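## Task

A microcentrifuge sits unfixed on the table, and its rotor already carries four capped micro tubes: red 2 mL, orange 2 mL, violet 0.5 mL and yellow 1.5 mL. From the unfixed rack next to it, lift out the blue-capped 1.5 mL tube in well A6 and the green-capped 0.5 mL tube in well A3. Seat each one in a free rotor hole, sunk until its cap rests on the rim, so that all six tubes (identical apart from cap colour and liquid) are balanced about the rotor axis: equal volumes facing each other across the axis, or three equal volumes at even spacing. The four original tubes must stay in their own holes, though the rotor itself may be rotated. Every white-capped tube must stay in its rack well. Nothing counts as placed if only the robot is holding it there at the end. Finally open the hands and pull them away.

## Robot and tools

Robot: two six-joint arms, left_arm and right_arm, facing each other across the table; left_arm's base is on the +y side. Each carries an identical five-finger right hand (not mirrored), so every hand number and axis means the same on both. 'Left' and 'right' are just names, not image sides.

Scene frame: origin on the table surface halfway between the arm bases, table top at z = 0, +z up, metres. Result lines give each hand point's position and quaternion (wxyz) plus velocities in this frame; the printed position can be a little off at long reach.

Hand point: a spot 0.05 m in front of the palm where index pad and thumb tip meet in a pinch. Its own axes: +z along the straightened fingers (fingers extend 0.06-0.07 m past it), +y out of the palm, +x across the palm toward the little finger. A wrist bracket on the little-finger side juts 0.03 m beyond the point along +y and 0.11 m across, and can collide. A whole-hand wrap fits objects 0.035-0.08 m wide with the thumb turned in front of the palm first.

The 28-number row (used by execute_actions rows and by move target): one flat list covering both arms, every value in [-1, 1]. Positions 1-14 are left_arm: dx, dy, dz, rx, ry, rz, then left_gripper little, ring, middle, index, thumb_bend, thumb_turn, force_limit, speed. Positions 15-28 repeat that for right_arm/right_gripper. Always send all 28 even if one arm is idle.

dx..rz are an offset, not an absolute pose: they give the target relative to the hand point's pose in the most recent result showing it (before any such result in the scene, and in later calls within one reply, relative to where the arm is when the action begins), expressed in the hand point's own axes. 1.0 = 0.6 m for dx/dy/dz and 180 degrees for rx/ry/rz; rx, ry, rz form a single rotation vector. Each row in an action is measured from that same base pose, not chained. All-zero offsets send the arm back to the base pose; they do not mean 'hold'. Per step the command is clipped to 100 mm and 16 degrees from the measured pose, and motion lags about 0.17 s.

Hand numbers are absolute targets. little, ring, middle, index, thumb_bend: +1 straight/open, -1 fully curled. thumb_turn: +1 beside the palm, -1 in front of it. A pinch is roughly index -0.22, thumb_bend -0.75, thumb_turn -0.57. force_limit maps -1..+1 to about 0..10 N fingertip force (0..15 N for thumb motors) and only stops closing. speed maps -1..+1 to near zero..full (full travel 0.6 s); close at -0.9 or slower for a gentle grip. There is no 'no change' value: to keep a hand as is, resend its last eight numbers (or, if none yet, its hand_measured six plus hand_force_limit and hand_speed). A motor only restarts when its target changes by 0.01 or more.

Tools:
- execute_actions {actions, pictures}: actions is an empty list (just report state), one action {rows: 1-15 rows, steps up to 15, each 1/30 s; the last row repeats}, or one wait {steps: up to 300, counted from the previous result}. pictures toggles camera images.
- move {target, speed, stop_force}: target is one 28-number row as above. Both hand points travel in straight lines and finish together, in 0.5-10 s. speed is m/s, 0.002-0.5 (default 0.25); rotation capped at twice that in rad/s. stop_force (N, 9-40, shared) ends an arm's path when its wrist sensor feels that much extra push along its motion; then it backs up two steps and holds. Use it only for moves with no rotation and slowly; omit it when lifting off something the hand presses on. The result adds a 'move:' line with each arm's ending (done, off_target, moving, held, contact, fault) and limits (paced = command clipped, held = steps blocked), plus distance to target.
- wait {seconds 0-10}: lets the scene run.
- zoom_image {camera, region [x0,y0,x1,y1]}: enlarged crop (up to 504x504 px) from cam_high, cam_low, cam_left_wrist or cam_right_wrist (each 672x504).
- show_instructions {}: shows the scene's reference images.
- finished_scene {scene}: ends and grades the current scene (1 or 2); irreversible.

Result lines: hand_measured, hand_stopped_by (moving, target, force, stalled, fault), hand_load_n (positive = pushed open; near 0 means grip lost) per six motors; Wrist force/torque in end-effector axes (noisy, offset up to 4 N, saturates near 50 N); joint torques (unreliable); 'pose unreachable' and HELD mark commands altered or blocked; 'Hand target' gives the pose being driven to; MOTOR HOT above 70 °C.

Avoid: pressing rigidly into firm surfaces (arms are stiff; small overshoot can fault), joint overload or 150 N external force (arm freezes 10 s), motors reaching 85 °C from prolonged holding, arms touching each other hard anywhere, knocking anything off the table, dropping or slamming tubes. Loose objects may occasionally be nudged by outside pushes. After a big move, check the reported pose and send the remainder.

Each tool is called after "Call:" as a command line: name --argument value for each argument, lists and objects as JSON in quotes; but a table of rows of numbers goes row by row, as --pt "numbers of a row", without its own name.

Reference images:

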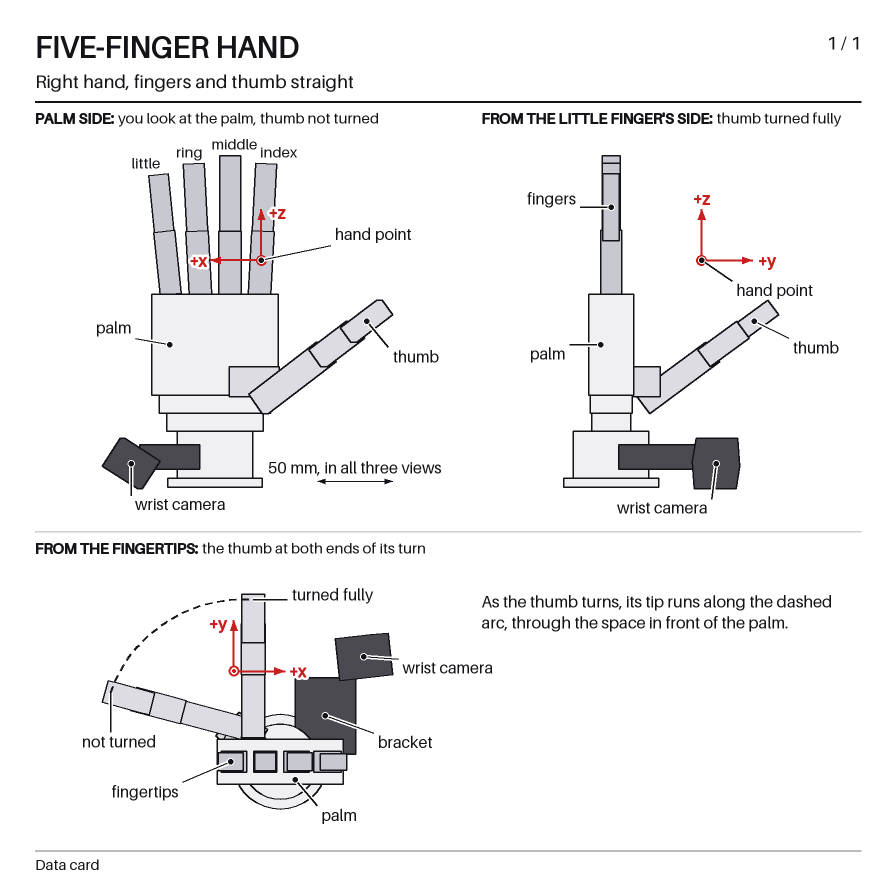

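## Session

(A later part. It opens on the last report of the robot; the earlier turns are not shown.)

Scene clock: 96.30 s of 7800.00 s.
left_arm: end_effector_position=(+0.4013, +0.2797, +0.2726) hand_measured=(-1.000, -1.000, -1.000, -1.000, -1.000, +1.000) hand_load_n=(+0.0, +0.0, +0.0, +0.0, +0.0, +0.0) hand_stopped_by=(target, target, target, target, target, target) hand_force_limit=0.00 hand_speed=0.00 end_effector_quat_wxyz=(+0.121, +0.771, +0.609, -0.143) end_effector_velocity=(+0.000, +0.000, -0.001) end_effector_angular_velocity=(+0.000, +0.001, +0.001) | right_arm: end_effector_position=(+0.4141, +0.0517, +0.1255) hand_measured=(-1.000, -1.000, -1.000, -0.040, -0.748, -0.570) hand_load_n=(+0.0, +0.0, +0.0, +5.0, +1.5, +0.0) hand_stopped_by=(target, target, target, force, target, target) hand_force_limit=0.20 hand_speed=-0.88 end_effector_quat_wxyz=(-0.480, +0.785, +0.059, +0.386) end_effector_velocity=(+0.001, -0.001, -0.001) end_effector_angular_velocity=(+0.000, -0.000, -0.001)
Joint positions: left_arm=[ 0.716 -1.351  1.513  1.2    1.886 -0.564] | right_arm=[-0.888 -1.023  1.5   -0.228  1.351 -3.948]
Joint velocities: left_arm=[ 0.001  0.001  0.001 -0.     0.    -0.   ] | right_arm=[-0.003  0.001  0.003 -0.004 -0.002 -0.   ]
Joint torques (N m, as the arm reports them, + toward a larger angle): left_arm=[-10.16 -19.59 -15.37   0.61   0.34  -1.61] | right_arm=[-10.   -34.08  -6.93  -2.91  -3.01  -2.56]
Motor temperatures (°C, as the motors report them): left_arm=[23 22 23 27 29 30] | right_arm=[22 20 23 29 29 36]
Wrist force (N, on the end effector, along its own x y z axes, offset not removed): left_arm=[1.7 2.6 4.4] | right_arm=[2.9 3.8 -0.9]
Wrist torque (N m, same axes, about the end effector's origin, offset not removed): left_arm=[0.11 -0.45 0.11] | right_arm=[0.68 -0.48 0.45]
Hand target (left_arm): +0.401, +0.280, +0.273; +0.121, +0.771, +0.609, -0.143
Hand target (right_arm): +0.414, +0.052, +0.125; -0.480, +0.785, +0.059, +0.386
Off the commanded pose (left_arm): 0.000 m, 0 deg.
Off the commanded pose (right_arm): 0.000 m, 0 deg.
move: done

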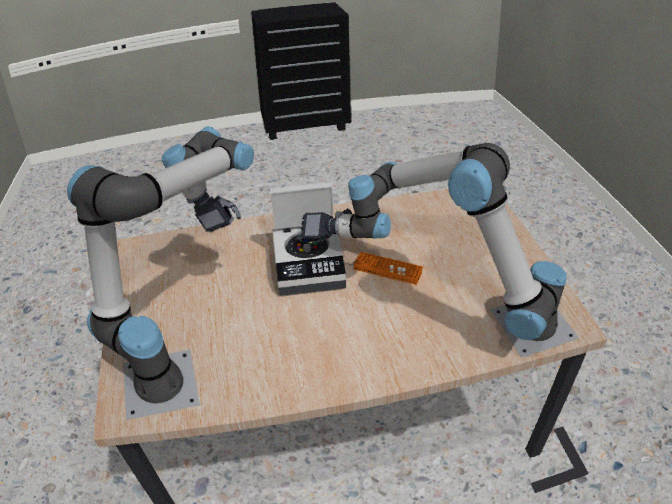

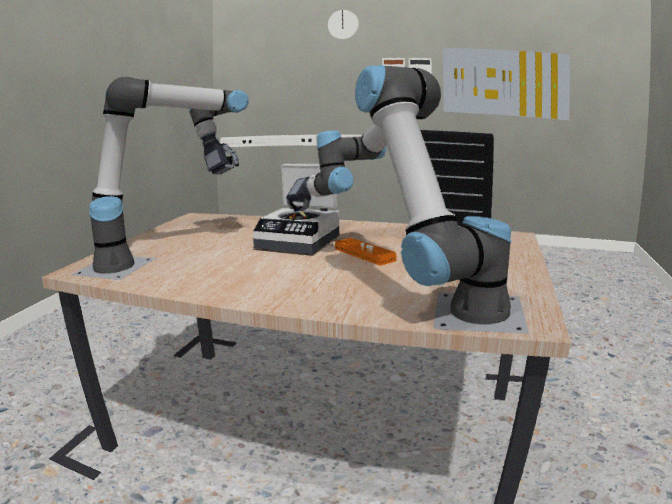

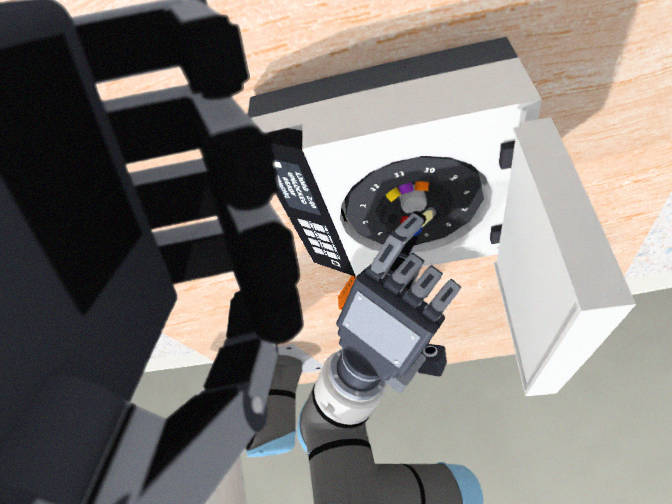

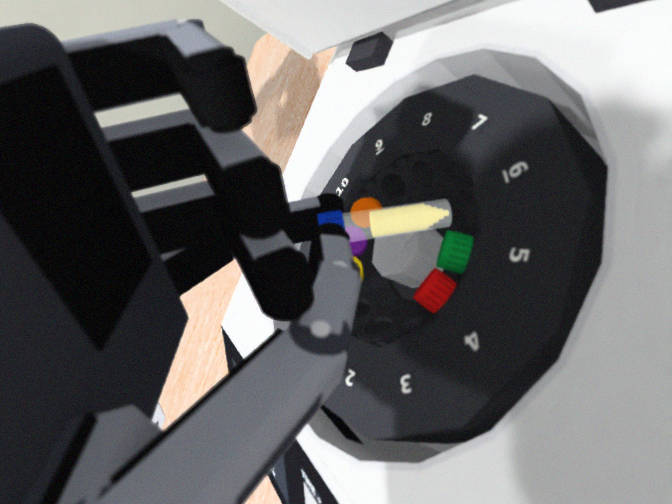

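Call:
move --target '[0,0,0,0,0,0,-1,-1,-1,-1,-1,1,0,0,0.0012,0.003,0,-0.022,0,0,-1,-1,-1,-0.25,-0.75,-0.57,0.2,-0.88]' --speed 0.04

Call:
zoom_image --camera "cam_left_wrist" --region '[375, 170, 475, 270]'

Call:
zoom_image --camera "cam_right_wrist" --region '[370, 130, 550, 310]'

Scene clock: 99.27 s of 7800.00 s.
left_arm: end_effector_position=(+0.4013, +0.2797, +0.2726) hand_measured=(-1.000, -1.000, -1.000, -1.000, -1.000, +1.000) hand_load_n=(+0.0, +0.0, +0.0, +0.0, +0.0, +0.0) hand_stopped_by=(target, target, target, target, target, target) hand_force_limit=0.00 hand_speed=0.00 end_effector_quat_wxyz=(+0.121, +0.771, +0.609, -0.143) end_effector_velocity=(+0.000, +0.000, +0.001) end_effector_angular_velocity=(-0.001, -0.001, +0.002) | right_arm: end_effector_position=(+0.4154, +0.0505, +0.1247) hand_measured=(-1.000, -1.000, -1.000, -0.040, -0.748, -0.570) hand_load_n=(+0.0, +0.0, +0.0, +5.0, +1.5, +0.0) hand_stopped_by=(target, target, target, force, target, target) hand_force_limit=0.20 hand_speed=-0.88 end_effector_quat_wxyz=(-0.453, +0.801, +0.046, +0.388) end_effector_velocity=(+0.000, +0.000, +0.000) end_effector_angular_velocity=(-0.007, +0.003, -0.006)
Joint positions: left_arm=[ 0.716 -1.351  1.513  1.2    1.886 -0.564] | right_arm=[-0.868 -1.006  1.447 -0.145  1.42  -3.951]
Joint velocities: left_arm=[ 0.001 -0.001 -0.001 -0.     0.    -0.001] | right_arm=[ 0.003  0.003 -0.011  0.014  0.01  -0.   ]
Joint torques (N m, as the arm reports them, + toward a larger angle): left_arm=[ -9.13 -17.62 -16.72   0.52   0.32  -1.66] | right_arm=[  4.9  -32.87 -32.86   1.03   2.56  -2.62]
Motor temperatures (°C, as the motors report them): left_arm=[23 22 23 27 29 30] | right_arm=[22 20 23 29 29 36]
Wrist force (N, on the end effector, along its own x y z axes, offset not removed): left_arm=[0.6 3.2 -0.6] | right_arm=[0.8 4.3 0.0]
Wrist torque (N m, same axes, about the end effector's origin, offset not removed): left_arm=[0.59 0.05 0.22] | right_arm=[0.70 0.15 0.40]
Hand target (left_arm): +0.401, +0.280, +0.273; +0.121, +0.771, +0.609, -0.143
Hand target (right_arm): +0.415, +0.051, +0.125; -0.453, +0.802, +0.045, +0.388
Off the commanded pose (left_arm): 0.000 m, 0 deg.
Off the commanded pose (right_arm): 0.000 m, 0 deg.
move: done

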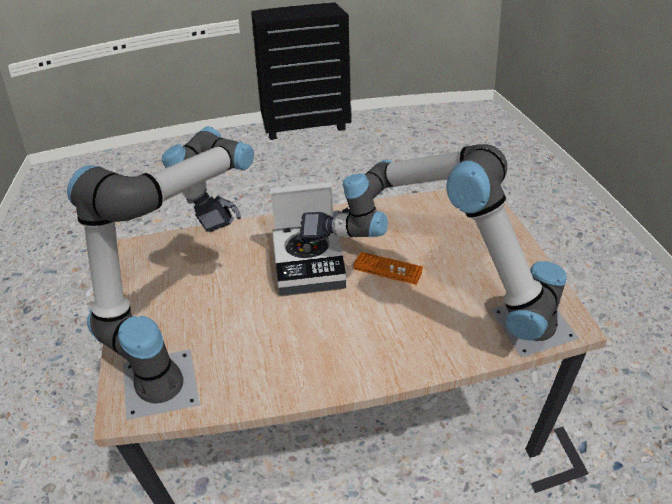

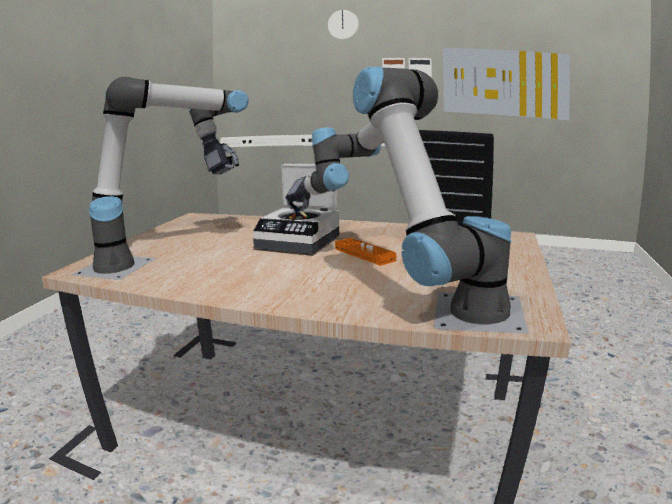

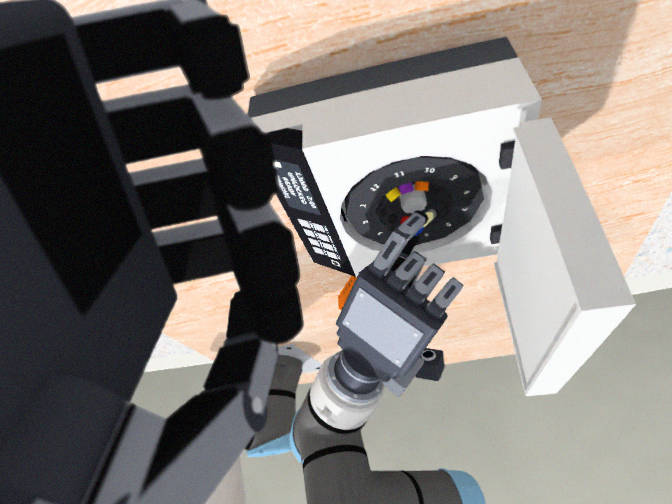

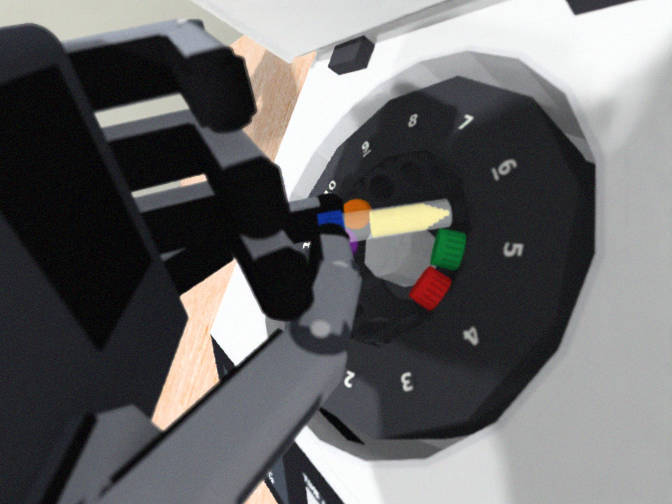

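Region (375, 170, 475, 270) of cam_left_wrist's 672x504 image, scaled by 5.040, with more detail than that image has.

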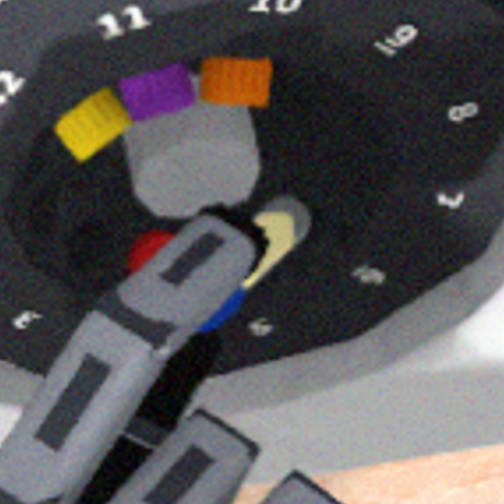

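Region (370, 130, 550, 310) of cam_right_wrist's 672x504 image, scaled by 2.800, with more detail than that image has.

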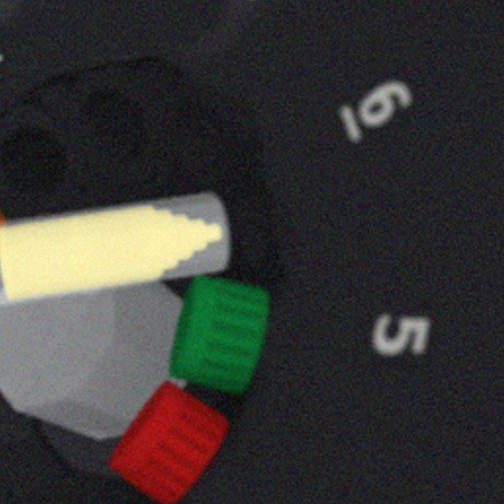

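Advance along hole axis (y + 0.07z).

Call:
move --target '[0,0,0,0,0,0,-1,-1,-1,-1,-1,1,0,0,0.0008,0.015,0.0007,0,0,0,-1,-1,-1,-0.25,-0.75,-0.57,0.2,-0.88]' --speed 0.008 --stop_force 9

Scene clock: 100.80 s of 7800.00 s.
left_arm: end_effector_position=(+0.4013, +0.2797, +0.2726) hand_measured=(-1.000, -1.000, -1.000, -1.000, -1.000, +1.000) hand_load_n=(+0.0, +0.0, +0.0, +0.0, +0.0, +0.0) hand_stopped_by=(target, target, target, target, target, target) hand_force_limit=0.00 hand_speed=0.00 end_effector_quat_wxyz=(+0.121, +0.771, +0.609, -0.143) end_effector_velocity=(-0.000, -0.000, +0.001) end_effector_angular_velocity=(-0.002, -0.000, -0.000) | right_arm: end_effector_position=(+0.4179, +0.0476, +0.1212) hand_measured=(-1.000, -1.000, -1.000, -0.040, -0.752, -0.570) hand_load_n=(+0.0, +0.0, +0.0, +6.5, -1.0, +0.0) hand_stopped_by=(target, target, target, force, target, target) hand_force_limit=0.20 hand_speed=-0.88 end_effector_quat_wxyz=(-0.453, +0.801, +0.046, +0.388) end_effector_velocity=(-0.001, +0.001, +0.002) end_effector_angular_velocity=(-0.003, -0.000, -0.004)
Joint positions: left_arm=[ 0.716 -1.351  1.513  1.2    1.886 -0.564] | right_arm=[-0.874 -1.005  1.455 -0.153  1.414 -3.954]
Joint velocities: left_arm=[-0.    -0.002  0.    -0.     0.001 -0.   ] | right_arm=[ 0.004 -0.    -0.006  0.008  0.008  0.   ]
Joint torques (N m, as the arm reports them, + toward a larger angle): left_arm=[ -9.82 -17.7  -15.46   0.65   0.32  -1.95] | right_arm=[  3.06 -38.99 -28.98   2.18   3.05  -0.44]
Motor temperatures (°C, as the motors report them): left_arm=[23 22 23 27 29 30] | right_arm=[22 20 23 29 29 36]
Wrist force (N, on the end effector, along its own x y z axes, offset not removed): left_arm=[0.6 3.5 2.3] | right_arm=[1.4 -1.5 -1.7]
Wrist torque (N m, same axes, about the end effector's origin, offset not removed): left_arm=[0.32 -0.08 0.03] | right_arm=[0.79 -0.09 0.30]
Hand target (left_arm): +0.401, +0.280, +0.273; +0.121, +0.771, +0.609, -0.143
Hand target (right_arm): +0.418, +0.048, +0.122; -0.453, +0.801, +0.046, +0.388
Off the commanded pose (left_arm): 0.000 m, 0 deg.
Off the commanded pose (right_arm): 0.004 m, 0 deg.
move: contact (right_arm)

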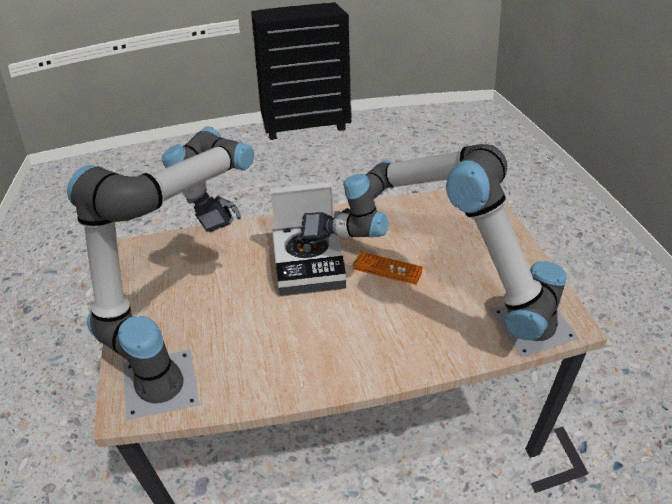

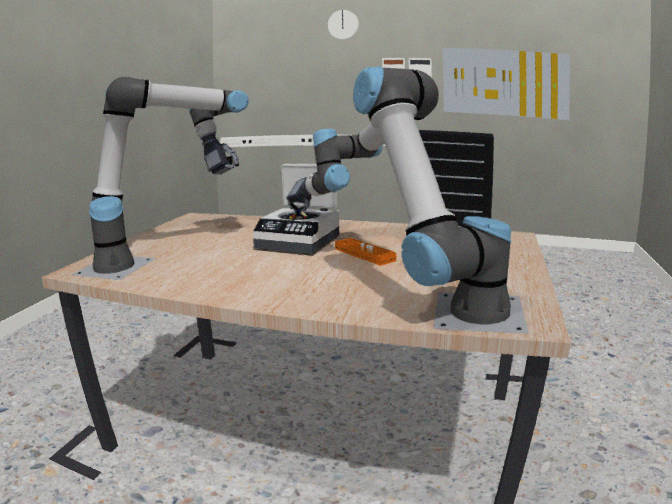

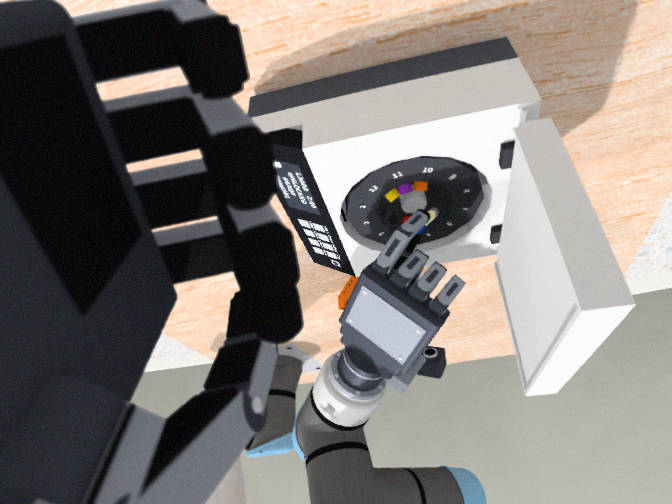

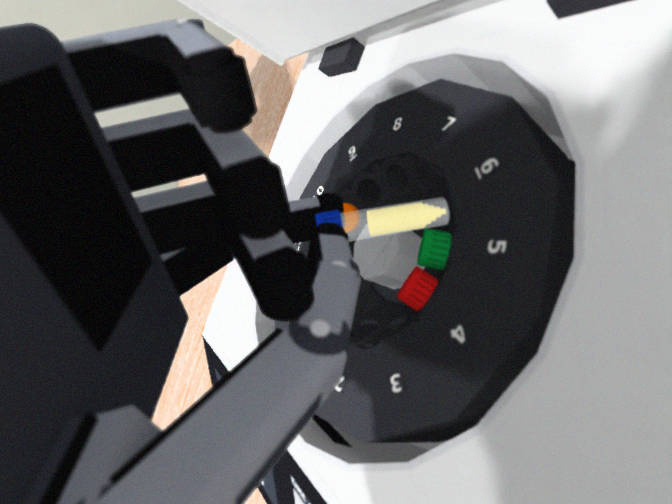

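Call:
zoom_image --camera "cam_left_wrist" --region '[405, 185, 465, 245]'

Call:
zoom_image --camera "cam_right_wrist" --region '[380, 160, 500, 280]'

Call:
zoom_image --camera "cam_high" --region '[285, 225, 335, 262]'

Region (405, 185, 465, 245) of cam_left_wrist's 672x504 image, scaled by 8.400, with more detail than that image has.

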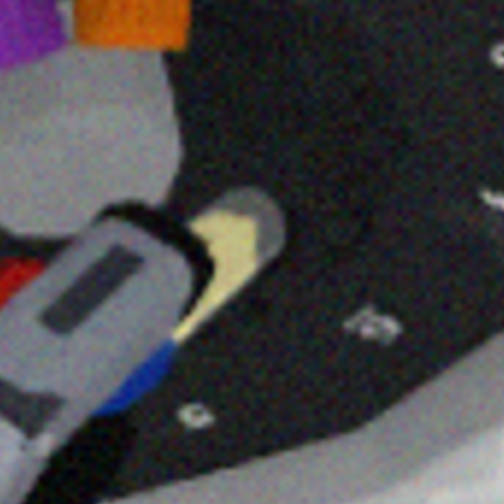

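Region (380, 160, 500, 280) of cam_right_wrist's 672x504 image, scaled by 4.200, with more detail than that image has.

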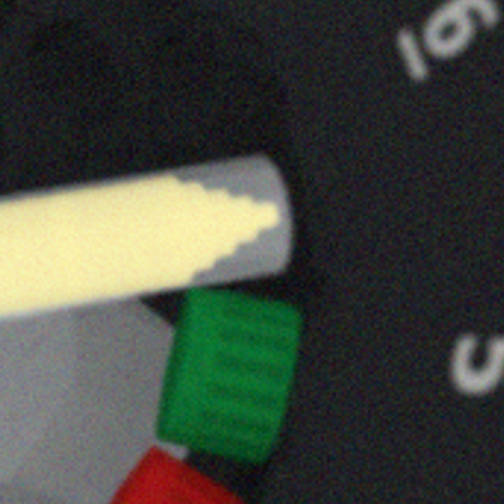

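Region (285, 225, 335, 262) of cam_high's 672x504 image, scaled by 10.080, with more detail than that image has; it fills the top 373 rows of this view, and the rest is white.

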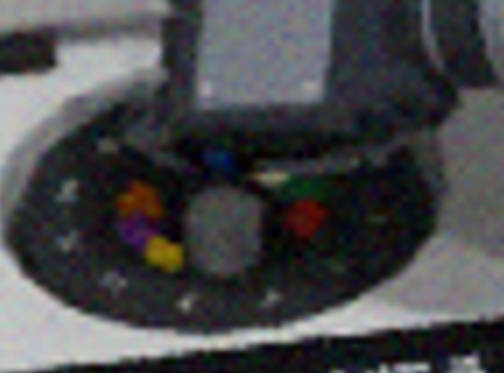

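Call:
move --target '[0,0,0,0,0,0,-1,-1,-1,-1,-1,1,0,0,0.002,-0.003,-0.001,0,0,0,-1,-1,-1,-0.25,-0.75,-0.57,0.2,-0.88]' --speed 0.008

Call:
zoom_image --camera "cam_left_wrist" --region '[405, 185, 465, 245]'

Call:
move --target '[0,0,0,0,0,0,-1,-1,-1,-1,-1,1,0,0,0,0.009,0.0006,0,0,0,-1,-1,-1,-0.25,-0.75,-0.57,0.2,-0.88]' --speed 0.005 --stop_force 9

Call:
zoom_image --camera "cam_right_wrist" --region '[300, 130, 500, 330]'

Scene clock: 105.30 s of 7800.00 s.
left_arm: end_effector_position=(+0.4013, +0.2797, +0.2726) hand_measured=(-1.000, -1.000, -1.000, -1.000, -1.000, +1.000) hand_load_n=(+0.0, +0.0, +0.0, +0.0, +0.0, +0.0) hand_stopped_by=(target, target, target, target, target, target) hand_force_limit=0.00 hand_speed=0.00 end_effector_quat_wxyz=(+0.121, +0.771, +0.609, -0.143) end_effector_velocity=(-0.000, -0.001, -0.000) end_effector_angular_velocity=(-0.000, +0.000, -0.002) | right_arm: end_effector_position=(+0.4176, +0.0479, +0.1233) hand_measured=(-1.000, -1.000, -1.000, -0.040, -0.750, -0.570) hand_load_n=(+0.0, +0.0, +0.0, +5.5, +1.5, +0.0) hand_stopped_by=(target, target, target, force, target, target) hand_force_limit=0.20 hand_speed=-0.88 end_effector_quat_wxyz=(-0.453, +0.801, +0.046, +0.388) end_effector_velocity=(+0.001, -0.001, +0.001) end_effector_angular_velocity=(-0.000, -0.000, -0.002)
Joint positions: left_arm=[ 0.716 -1.351  1.513  1.2    1.886 -0.564] | right_arm=[-0.874 -1.007  1.452 -0.148  1.415 -3.953]
Joint velocities: left_arm=[-0.001  0.001 -0.    -0.001  0.     0.001] | right_arm=[-0.001 -0.001 -0.001  0.002  0.002  0.   ]
Joint torques (N m, as the arm reports them, + toward a larger angle): left_arm=[ -9.68 -18.83 -17.17   0.73   0.26  -1.82] | right_arm=[  7.42 -46.36 -32.84   1.33   2.46  -0.77]
Motor temperatures (°C, as the motors report them): left_arm=[23 22 23 27 29 30] | right_arm=[22 20 23 29 29 36]
Wrist force (N, on the end effector, along its own x y z axes, offset not removed): left_arm=[0.3 1.6 3.4] | right_arm=[3.1 1.3 -0.3]
Wrist torque (N m, same axes, about the end effector's origin, offset not removed): left_arm=[0.01 -0.10 0.08] | right_arm=[0.16 -0.48 0.36]
Hand target (left_arm): +0.401, +0.280, +0.273; +0.121, +0.771, +0.609, -0.143
Hand target (right_arm): +0.418, +0.048, +0.123; -0.453, +0.801, +0.046, +0.388
Off the commanded pose (left_arm): 0.000 m, 0 deg.
Off the commanded pose (right_arm): 0.000 m, 0 deg.
move: done

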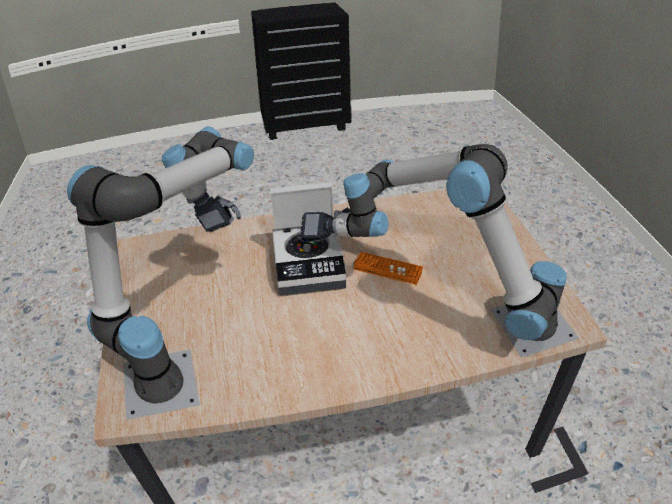

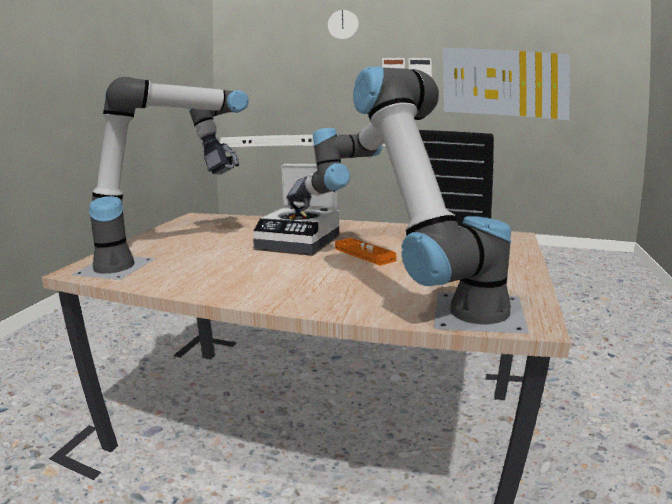

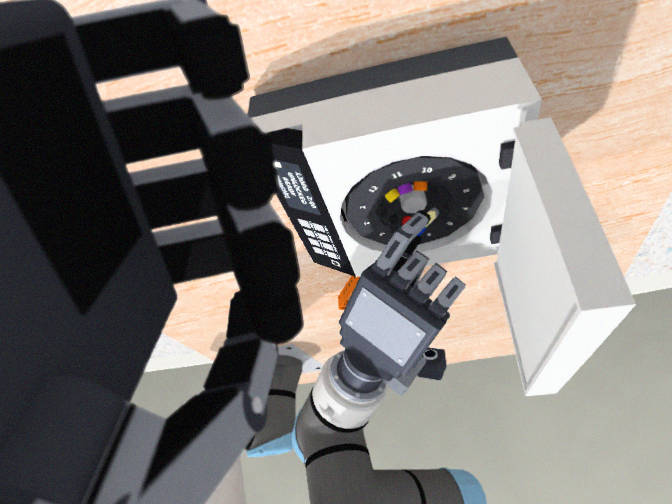

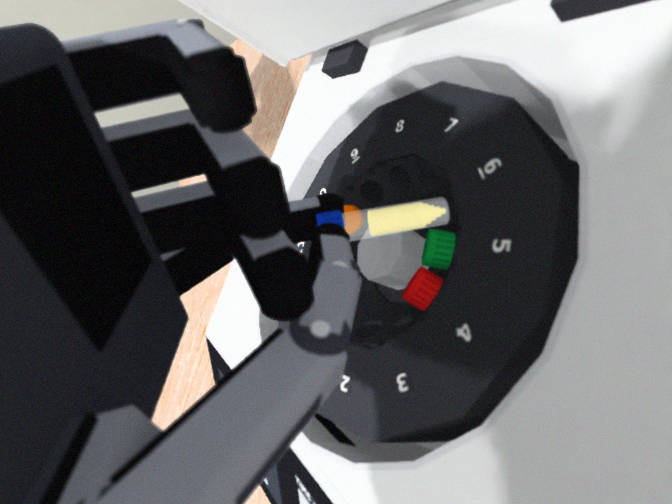

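Region (405, 185, 465, 245) of cam_left_wrist's 672x504 image, scaled by 8.400, with more detail than that image has.

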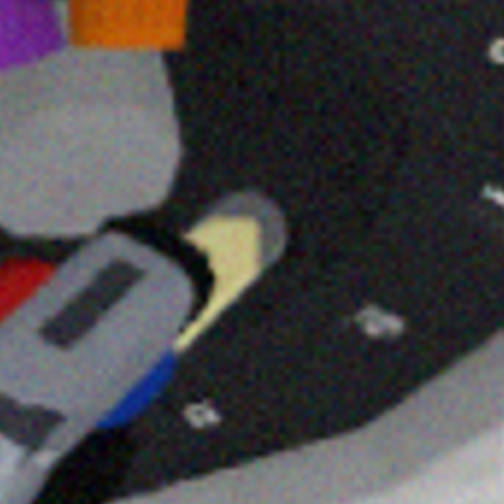

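Scene clock: 106.67 s of 7800.00 s.
left_arm: end_effector_position=(+0.4013, +0.2797, +0.2726) hand_measured=(-1.000, -1.000, -1.000, -1.000, -1.000, +1.000) hand_load_n=(+0.0, +0.0, +0.0, +0.0, +0.0, +0.0) hand_stopped_by=(target, target, target, target, target, target) hand_force_limit=0.00 hand_speed=0.00 end_effector_quat_wxyz=(+0.121, +0.771, +0.609, -0.143) end_effector_velocity=(+0.000, +0.000, +0.000) end_effector_angular_velocity=(-0.001, -0.001, +0.001) | right_arm: end_effector_position=(+0.4199, +0.0452, +0.1197) hand_measured=(-1.000, -1.000, -1.000, -0.040, -0.752, -0.570) hand_load_n=(+0.0, +0.0, +0.0, +7.0, -1.0, +0.0) hand_stopped_by=(target, target, target, force, target, target) hand_force_limit=0.20 hand_speed=-0.88 end_effector_quat_wxyz=(-0.453, +0.801, +0.046, +0.388) end_effector_velocity=(-0.000, +0.000, +0.001) end_effector_angular_velocity=(-0.002, +0.001, -0.002)
Joint positions: left_arm=[ 0.716 -1.351  1.513  1.2    1.886 -0.564] | right_arm=[-0.88  -1.005  1.46  -0.157  1.409 -3.955]
Joint velocities: left_arm=[ 0.001 -0.001 -0.    -0.     0.    -0.   ] | right_arm=[ 0.002  0.    -0.004  0.006  0.004  0.   ]
Joint torques (N m, as the arm reports them, + toward a larger angle): left_arm=[ -8.25 -17.93 -17.36   0.36   0.08  -1.49] | right_arm=[  2.59 -37.96 -28.35   2.63   3.26  -1.51]
Motor temperatures (°C, as the motors report them): left_arm=[23 22 23 27 29 30] | right_arm=[22 20 23 29 29 36]
Wrist force (N, on the end effector, along its own x y z axes, offset not removed): left_arm=[-0.2 2.5 0.7] | right_arm=[2.0 -5.4 -3.0]
Wrist torque (N m, same axes, about the end effector's origin, offset not removed): left_arm=[0.40 0.08 -0.02] | right_arm=[0.44 -0.15 0.23]
Hand target (left_arm): +0.401, +0.280, +0.273; +0.121, +0.771, +0.609, -0.143
Hand target (right_arm): +0.420, +0.045, +0.120; -0.453, +0.801, +0.046, +0.388
Off the commanded pose (left_arm): 0.000 m, 0 deg.
Off the commanded pose (right_arm): 0.000 m, 0 deg.
move: contact (right_arm)

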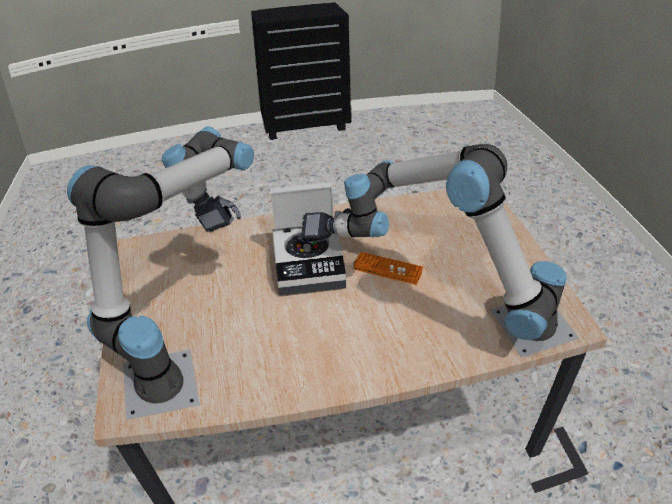

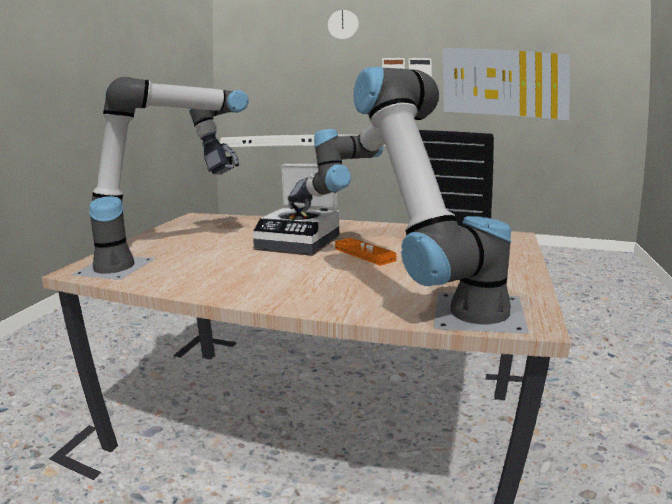

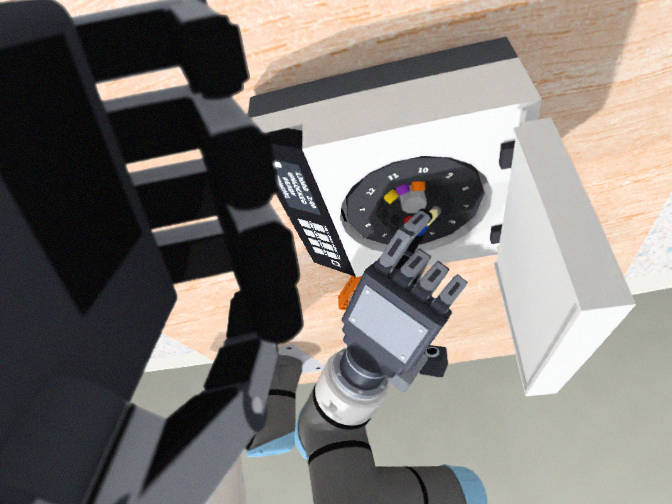

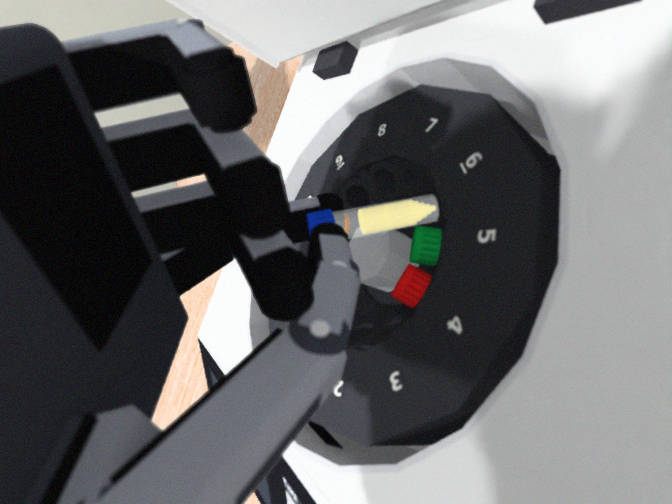

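Region (300, 130, 500, 330) of cam_right_wrist's 672x504 image, scaled by 2.520, with more detail than that image has.

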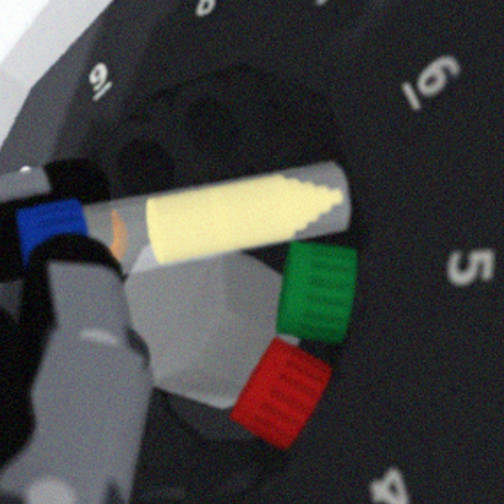

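Call:
move --target '[0,0,0,0,0,0,-1,-1,-1,-1,-1,1,0,0, 0,-0.02,0,0,0,0,-1,-1,-1,-0.25,-0.75,-0.57,0.2,-0.88]' --speed 0.02

Call:
zoom_image --camera "cam_right_wrist" --region '[280,100,672,394]'

Call:
zoom_image --camera "cam_left_wrist" --region '[320,110,520,280]'

Scene clock: 110.60 s of 7800.00 s.
left_arm: end_effector_position=(+0.4013, +0.2797, +0.2726) hand_measured=(-1.000, -1.000, -1.000, -1.000, -1.000, +1.000) hand_load_n=(+0.0, +0.0, +0.0, +0.0, +0.0, +0.0) hand_stopped_by=(target, target, target, target, target, target) hand_force_limit=0.00 hand_speed=0.00 end_effector_quat_wxyz=(+0.121, +0.771, +0.609, -0.143) end_effector_velocity=(+0.000, +0.000, -0.001) end_effector_angular_velocity=(+0.001, +0.001, +0.001) | right_arm: end_effector_position=(+0.4149, +0.0521, +0.1278) hand_measured=(-1.000, -1.000, -1.000, -0.040, -0.750, -0.570) hand_load_n=(+0.0, +0.0, +0.0, +6.0, +1.5, +0.0) hand_stopped_by=(target, target, target, force, target, target) hand_force_limit=0.20 hand_speed=-0.88 end_effector_quat_wxyz=(-0.453, +0.801, +0.046, +0.388) end_effector_velocity=(+0.000, +0.001, +0.002) end_effector_angular_velocity=(+0.000, -0.001, -0.002)
Joint positions: left_arm=[ 0.716 -1.351  1.513  1.2    1.886 -0.564] | right_arm=[-0.865 -1.007  1.439 -0.136  1.423 -3.951]
Joint velocities: left_arm=[ 0.001  0.001  0.001 -0.     0.    -0.   ] | right_arm=[ 0.001 -0.    -0.004  0.003  0.002  0.001]
Joint torques (N m, as the arm reports them, + toward a larger angle): left_arm=[ -8.37 -17.52 -16.31   0.48   0.26  -1.68] | right_arm=[  4.81 -47.15 -30.79   1.12   2.13   2.12]
Motor temperatures (°C, as the motors report them): left_arm=[23 22 23 27 29 30] | right_arm=[22 20 23 29 29 36]
Wrist force (N, on the end effector, along its own x y z axes, offset not removed): left_arm=[-0.4 2.8 2.5] | right_arm=[0.7 0.7 -0.6]
Wrist torque (N m, same axes, about the end effector's origin, offset not removed): left_arm=[0.24 -0.07 0.04] | right_arm=[0.10 -0.13 0.22]
Hand target (left_arm): +0.401, +0.280, +0.273; +0.121, +0.771, +0.609, -0.143
Hand target (right_arm): +0.415, +0.052, +0.128; -0.453, +0.801, +0.046, +0.388
Off the commanded pose (left_arm): 0.000 m, 0 deg.
Off the commanded pose (right_arm): 0.000 m, 0 deg.
move: done

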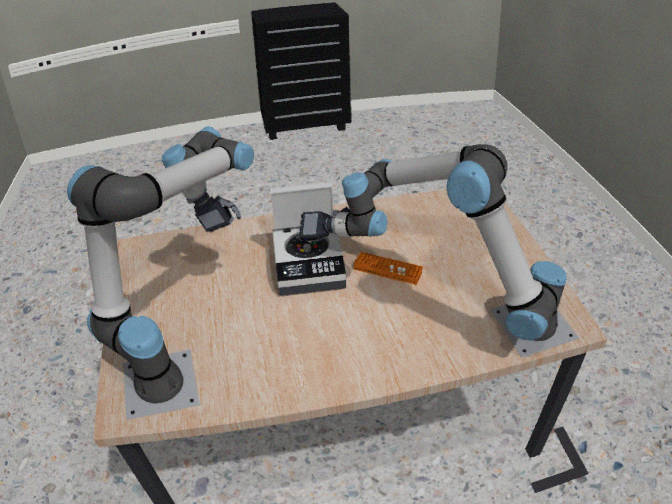

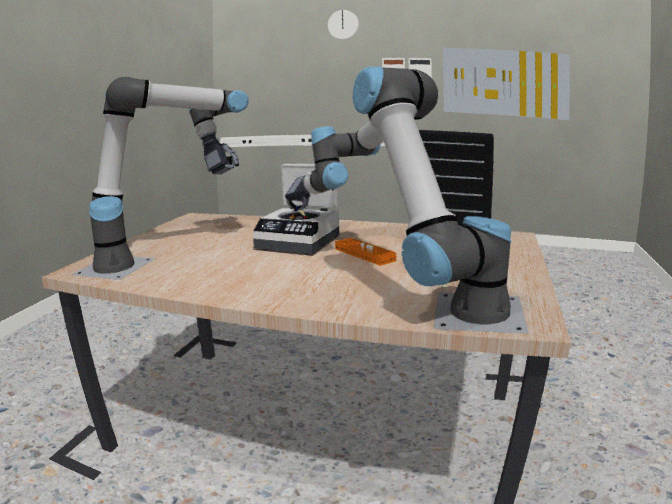

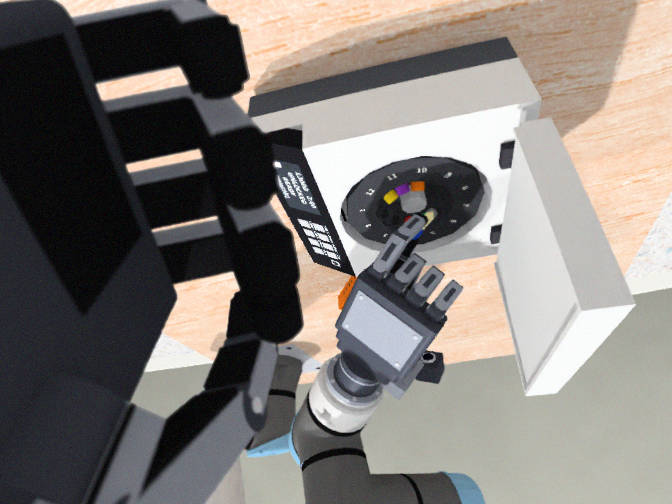

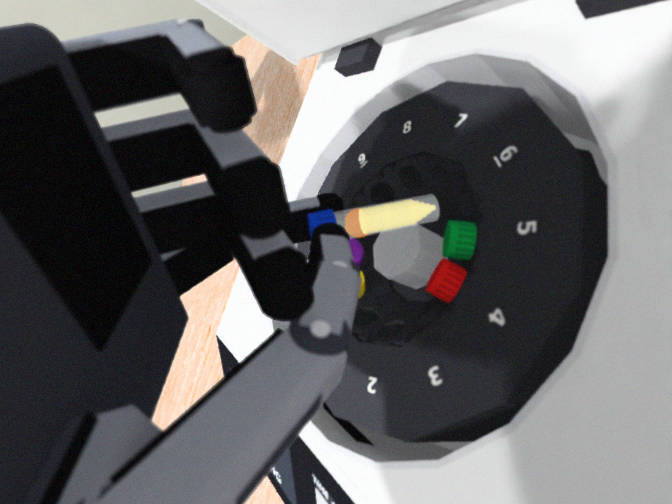

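Region (280, 100, 672, 394) of cam_right_wrist's 672x504 image, scaled by 1.286, with more detail than that image has; it fills the top 378 rows of this view, and the rest is white.

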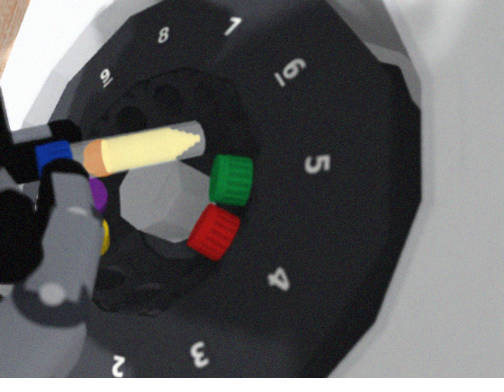

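Region (320, 110, 520, 280) of cam_left_wrist's 672x504 image, scaled by 2.520, with more detail than that image has; it fills the top 428 rows of this view, and the rest is white.

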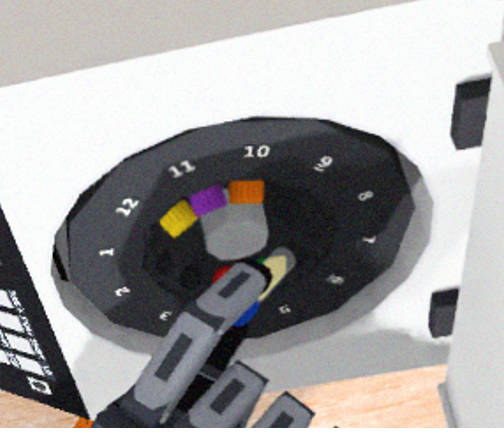

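Call:
zoom_image --camera "cam_right_wrist" --region '[350,130,530,310]'

Region (350, 130, 530, 310) of cam_right_wrist's 672x504 image, scaled by 2.800, with more detail than that image has.

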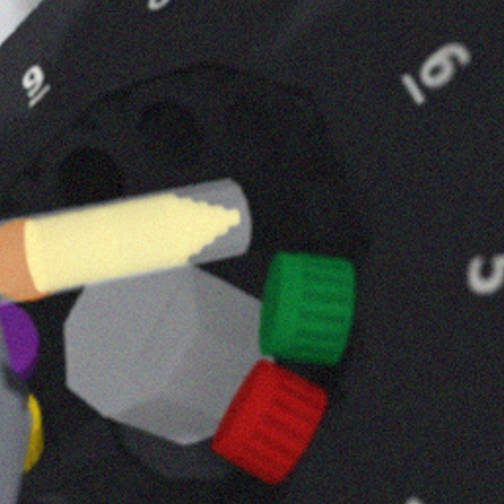

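Call:
zoom_image --camera "cam_left_wrist" --region '[390,180,470,260]'

Call:
zoom_image --camera "cam_high" --region '[270,200,350,270]'

Call:
zoom_image --camera "cam_low" --region '[260,170,340,240]'

Region (390, 180, 470, 260) of cam_left_wrist's 672x504 image, scaled by 6.300, with more detail than that image has.

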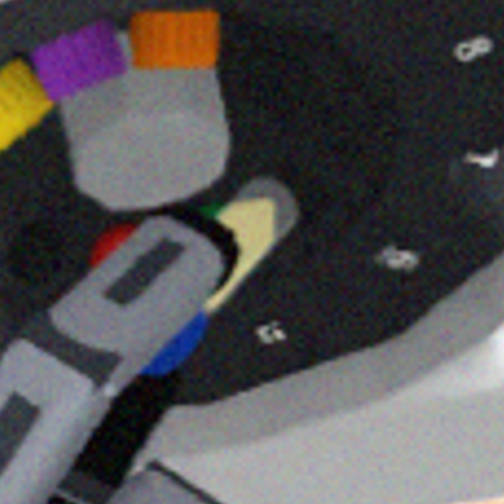

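Region (270, 200, 350, 270) of cam_high's 672x504 image, scaled by 6.300, with more detail than that image has; it fills the top 441 rows of this view, and the rest is white.

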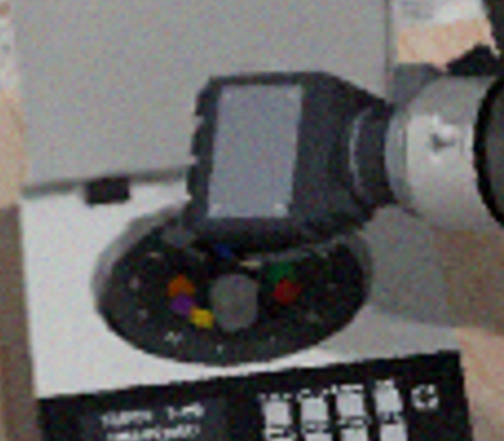

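Region (260, 170, 340, 240) of cam_low's 672x504 image, scaled by 6.300, with more detail than that image has; it fills the top 441 rows of this view, and the rest is white.

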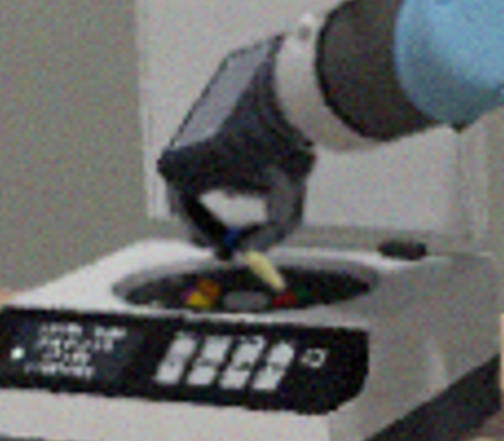

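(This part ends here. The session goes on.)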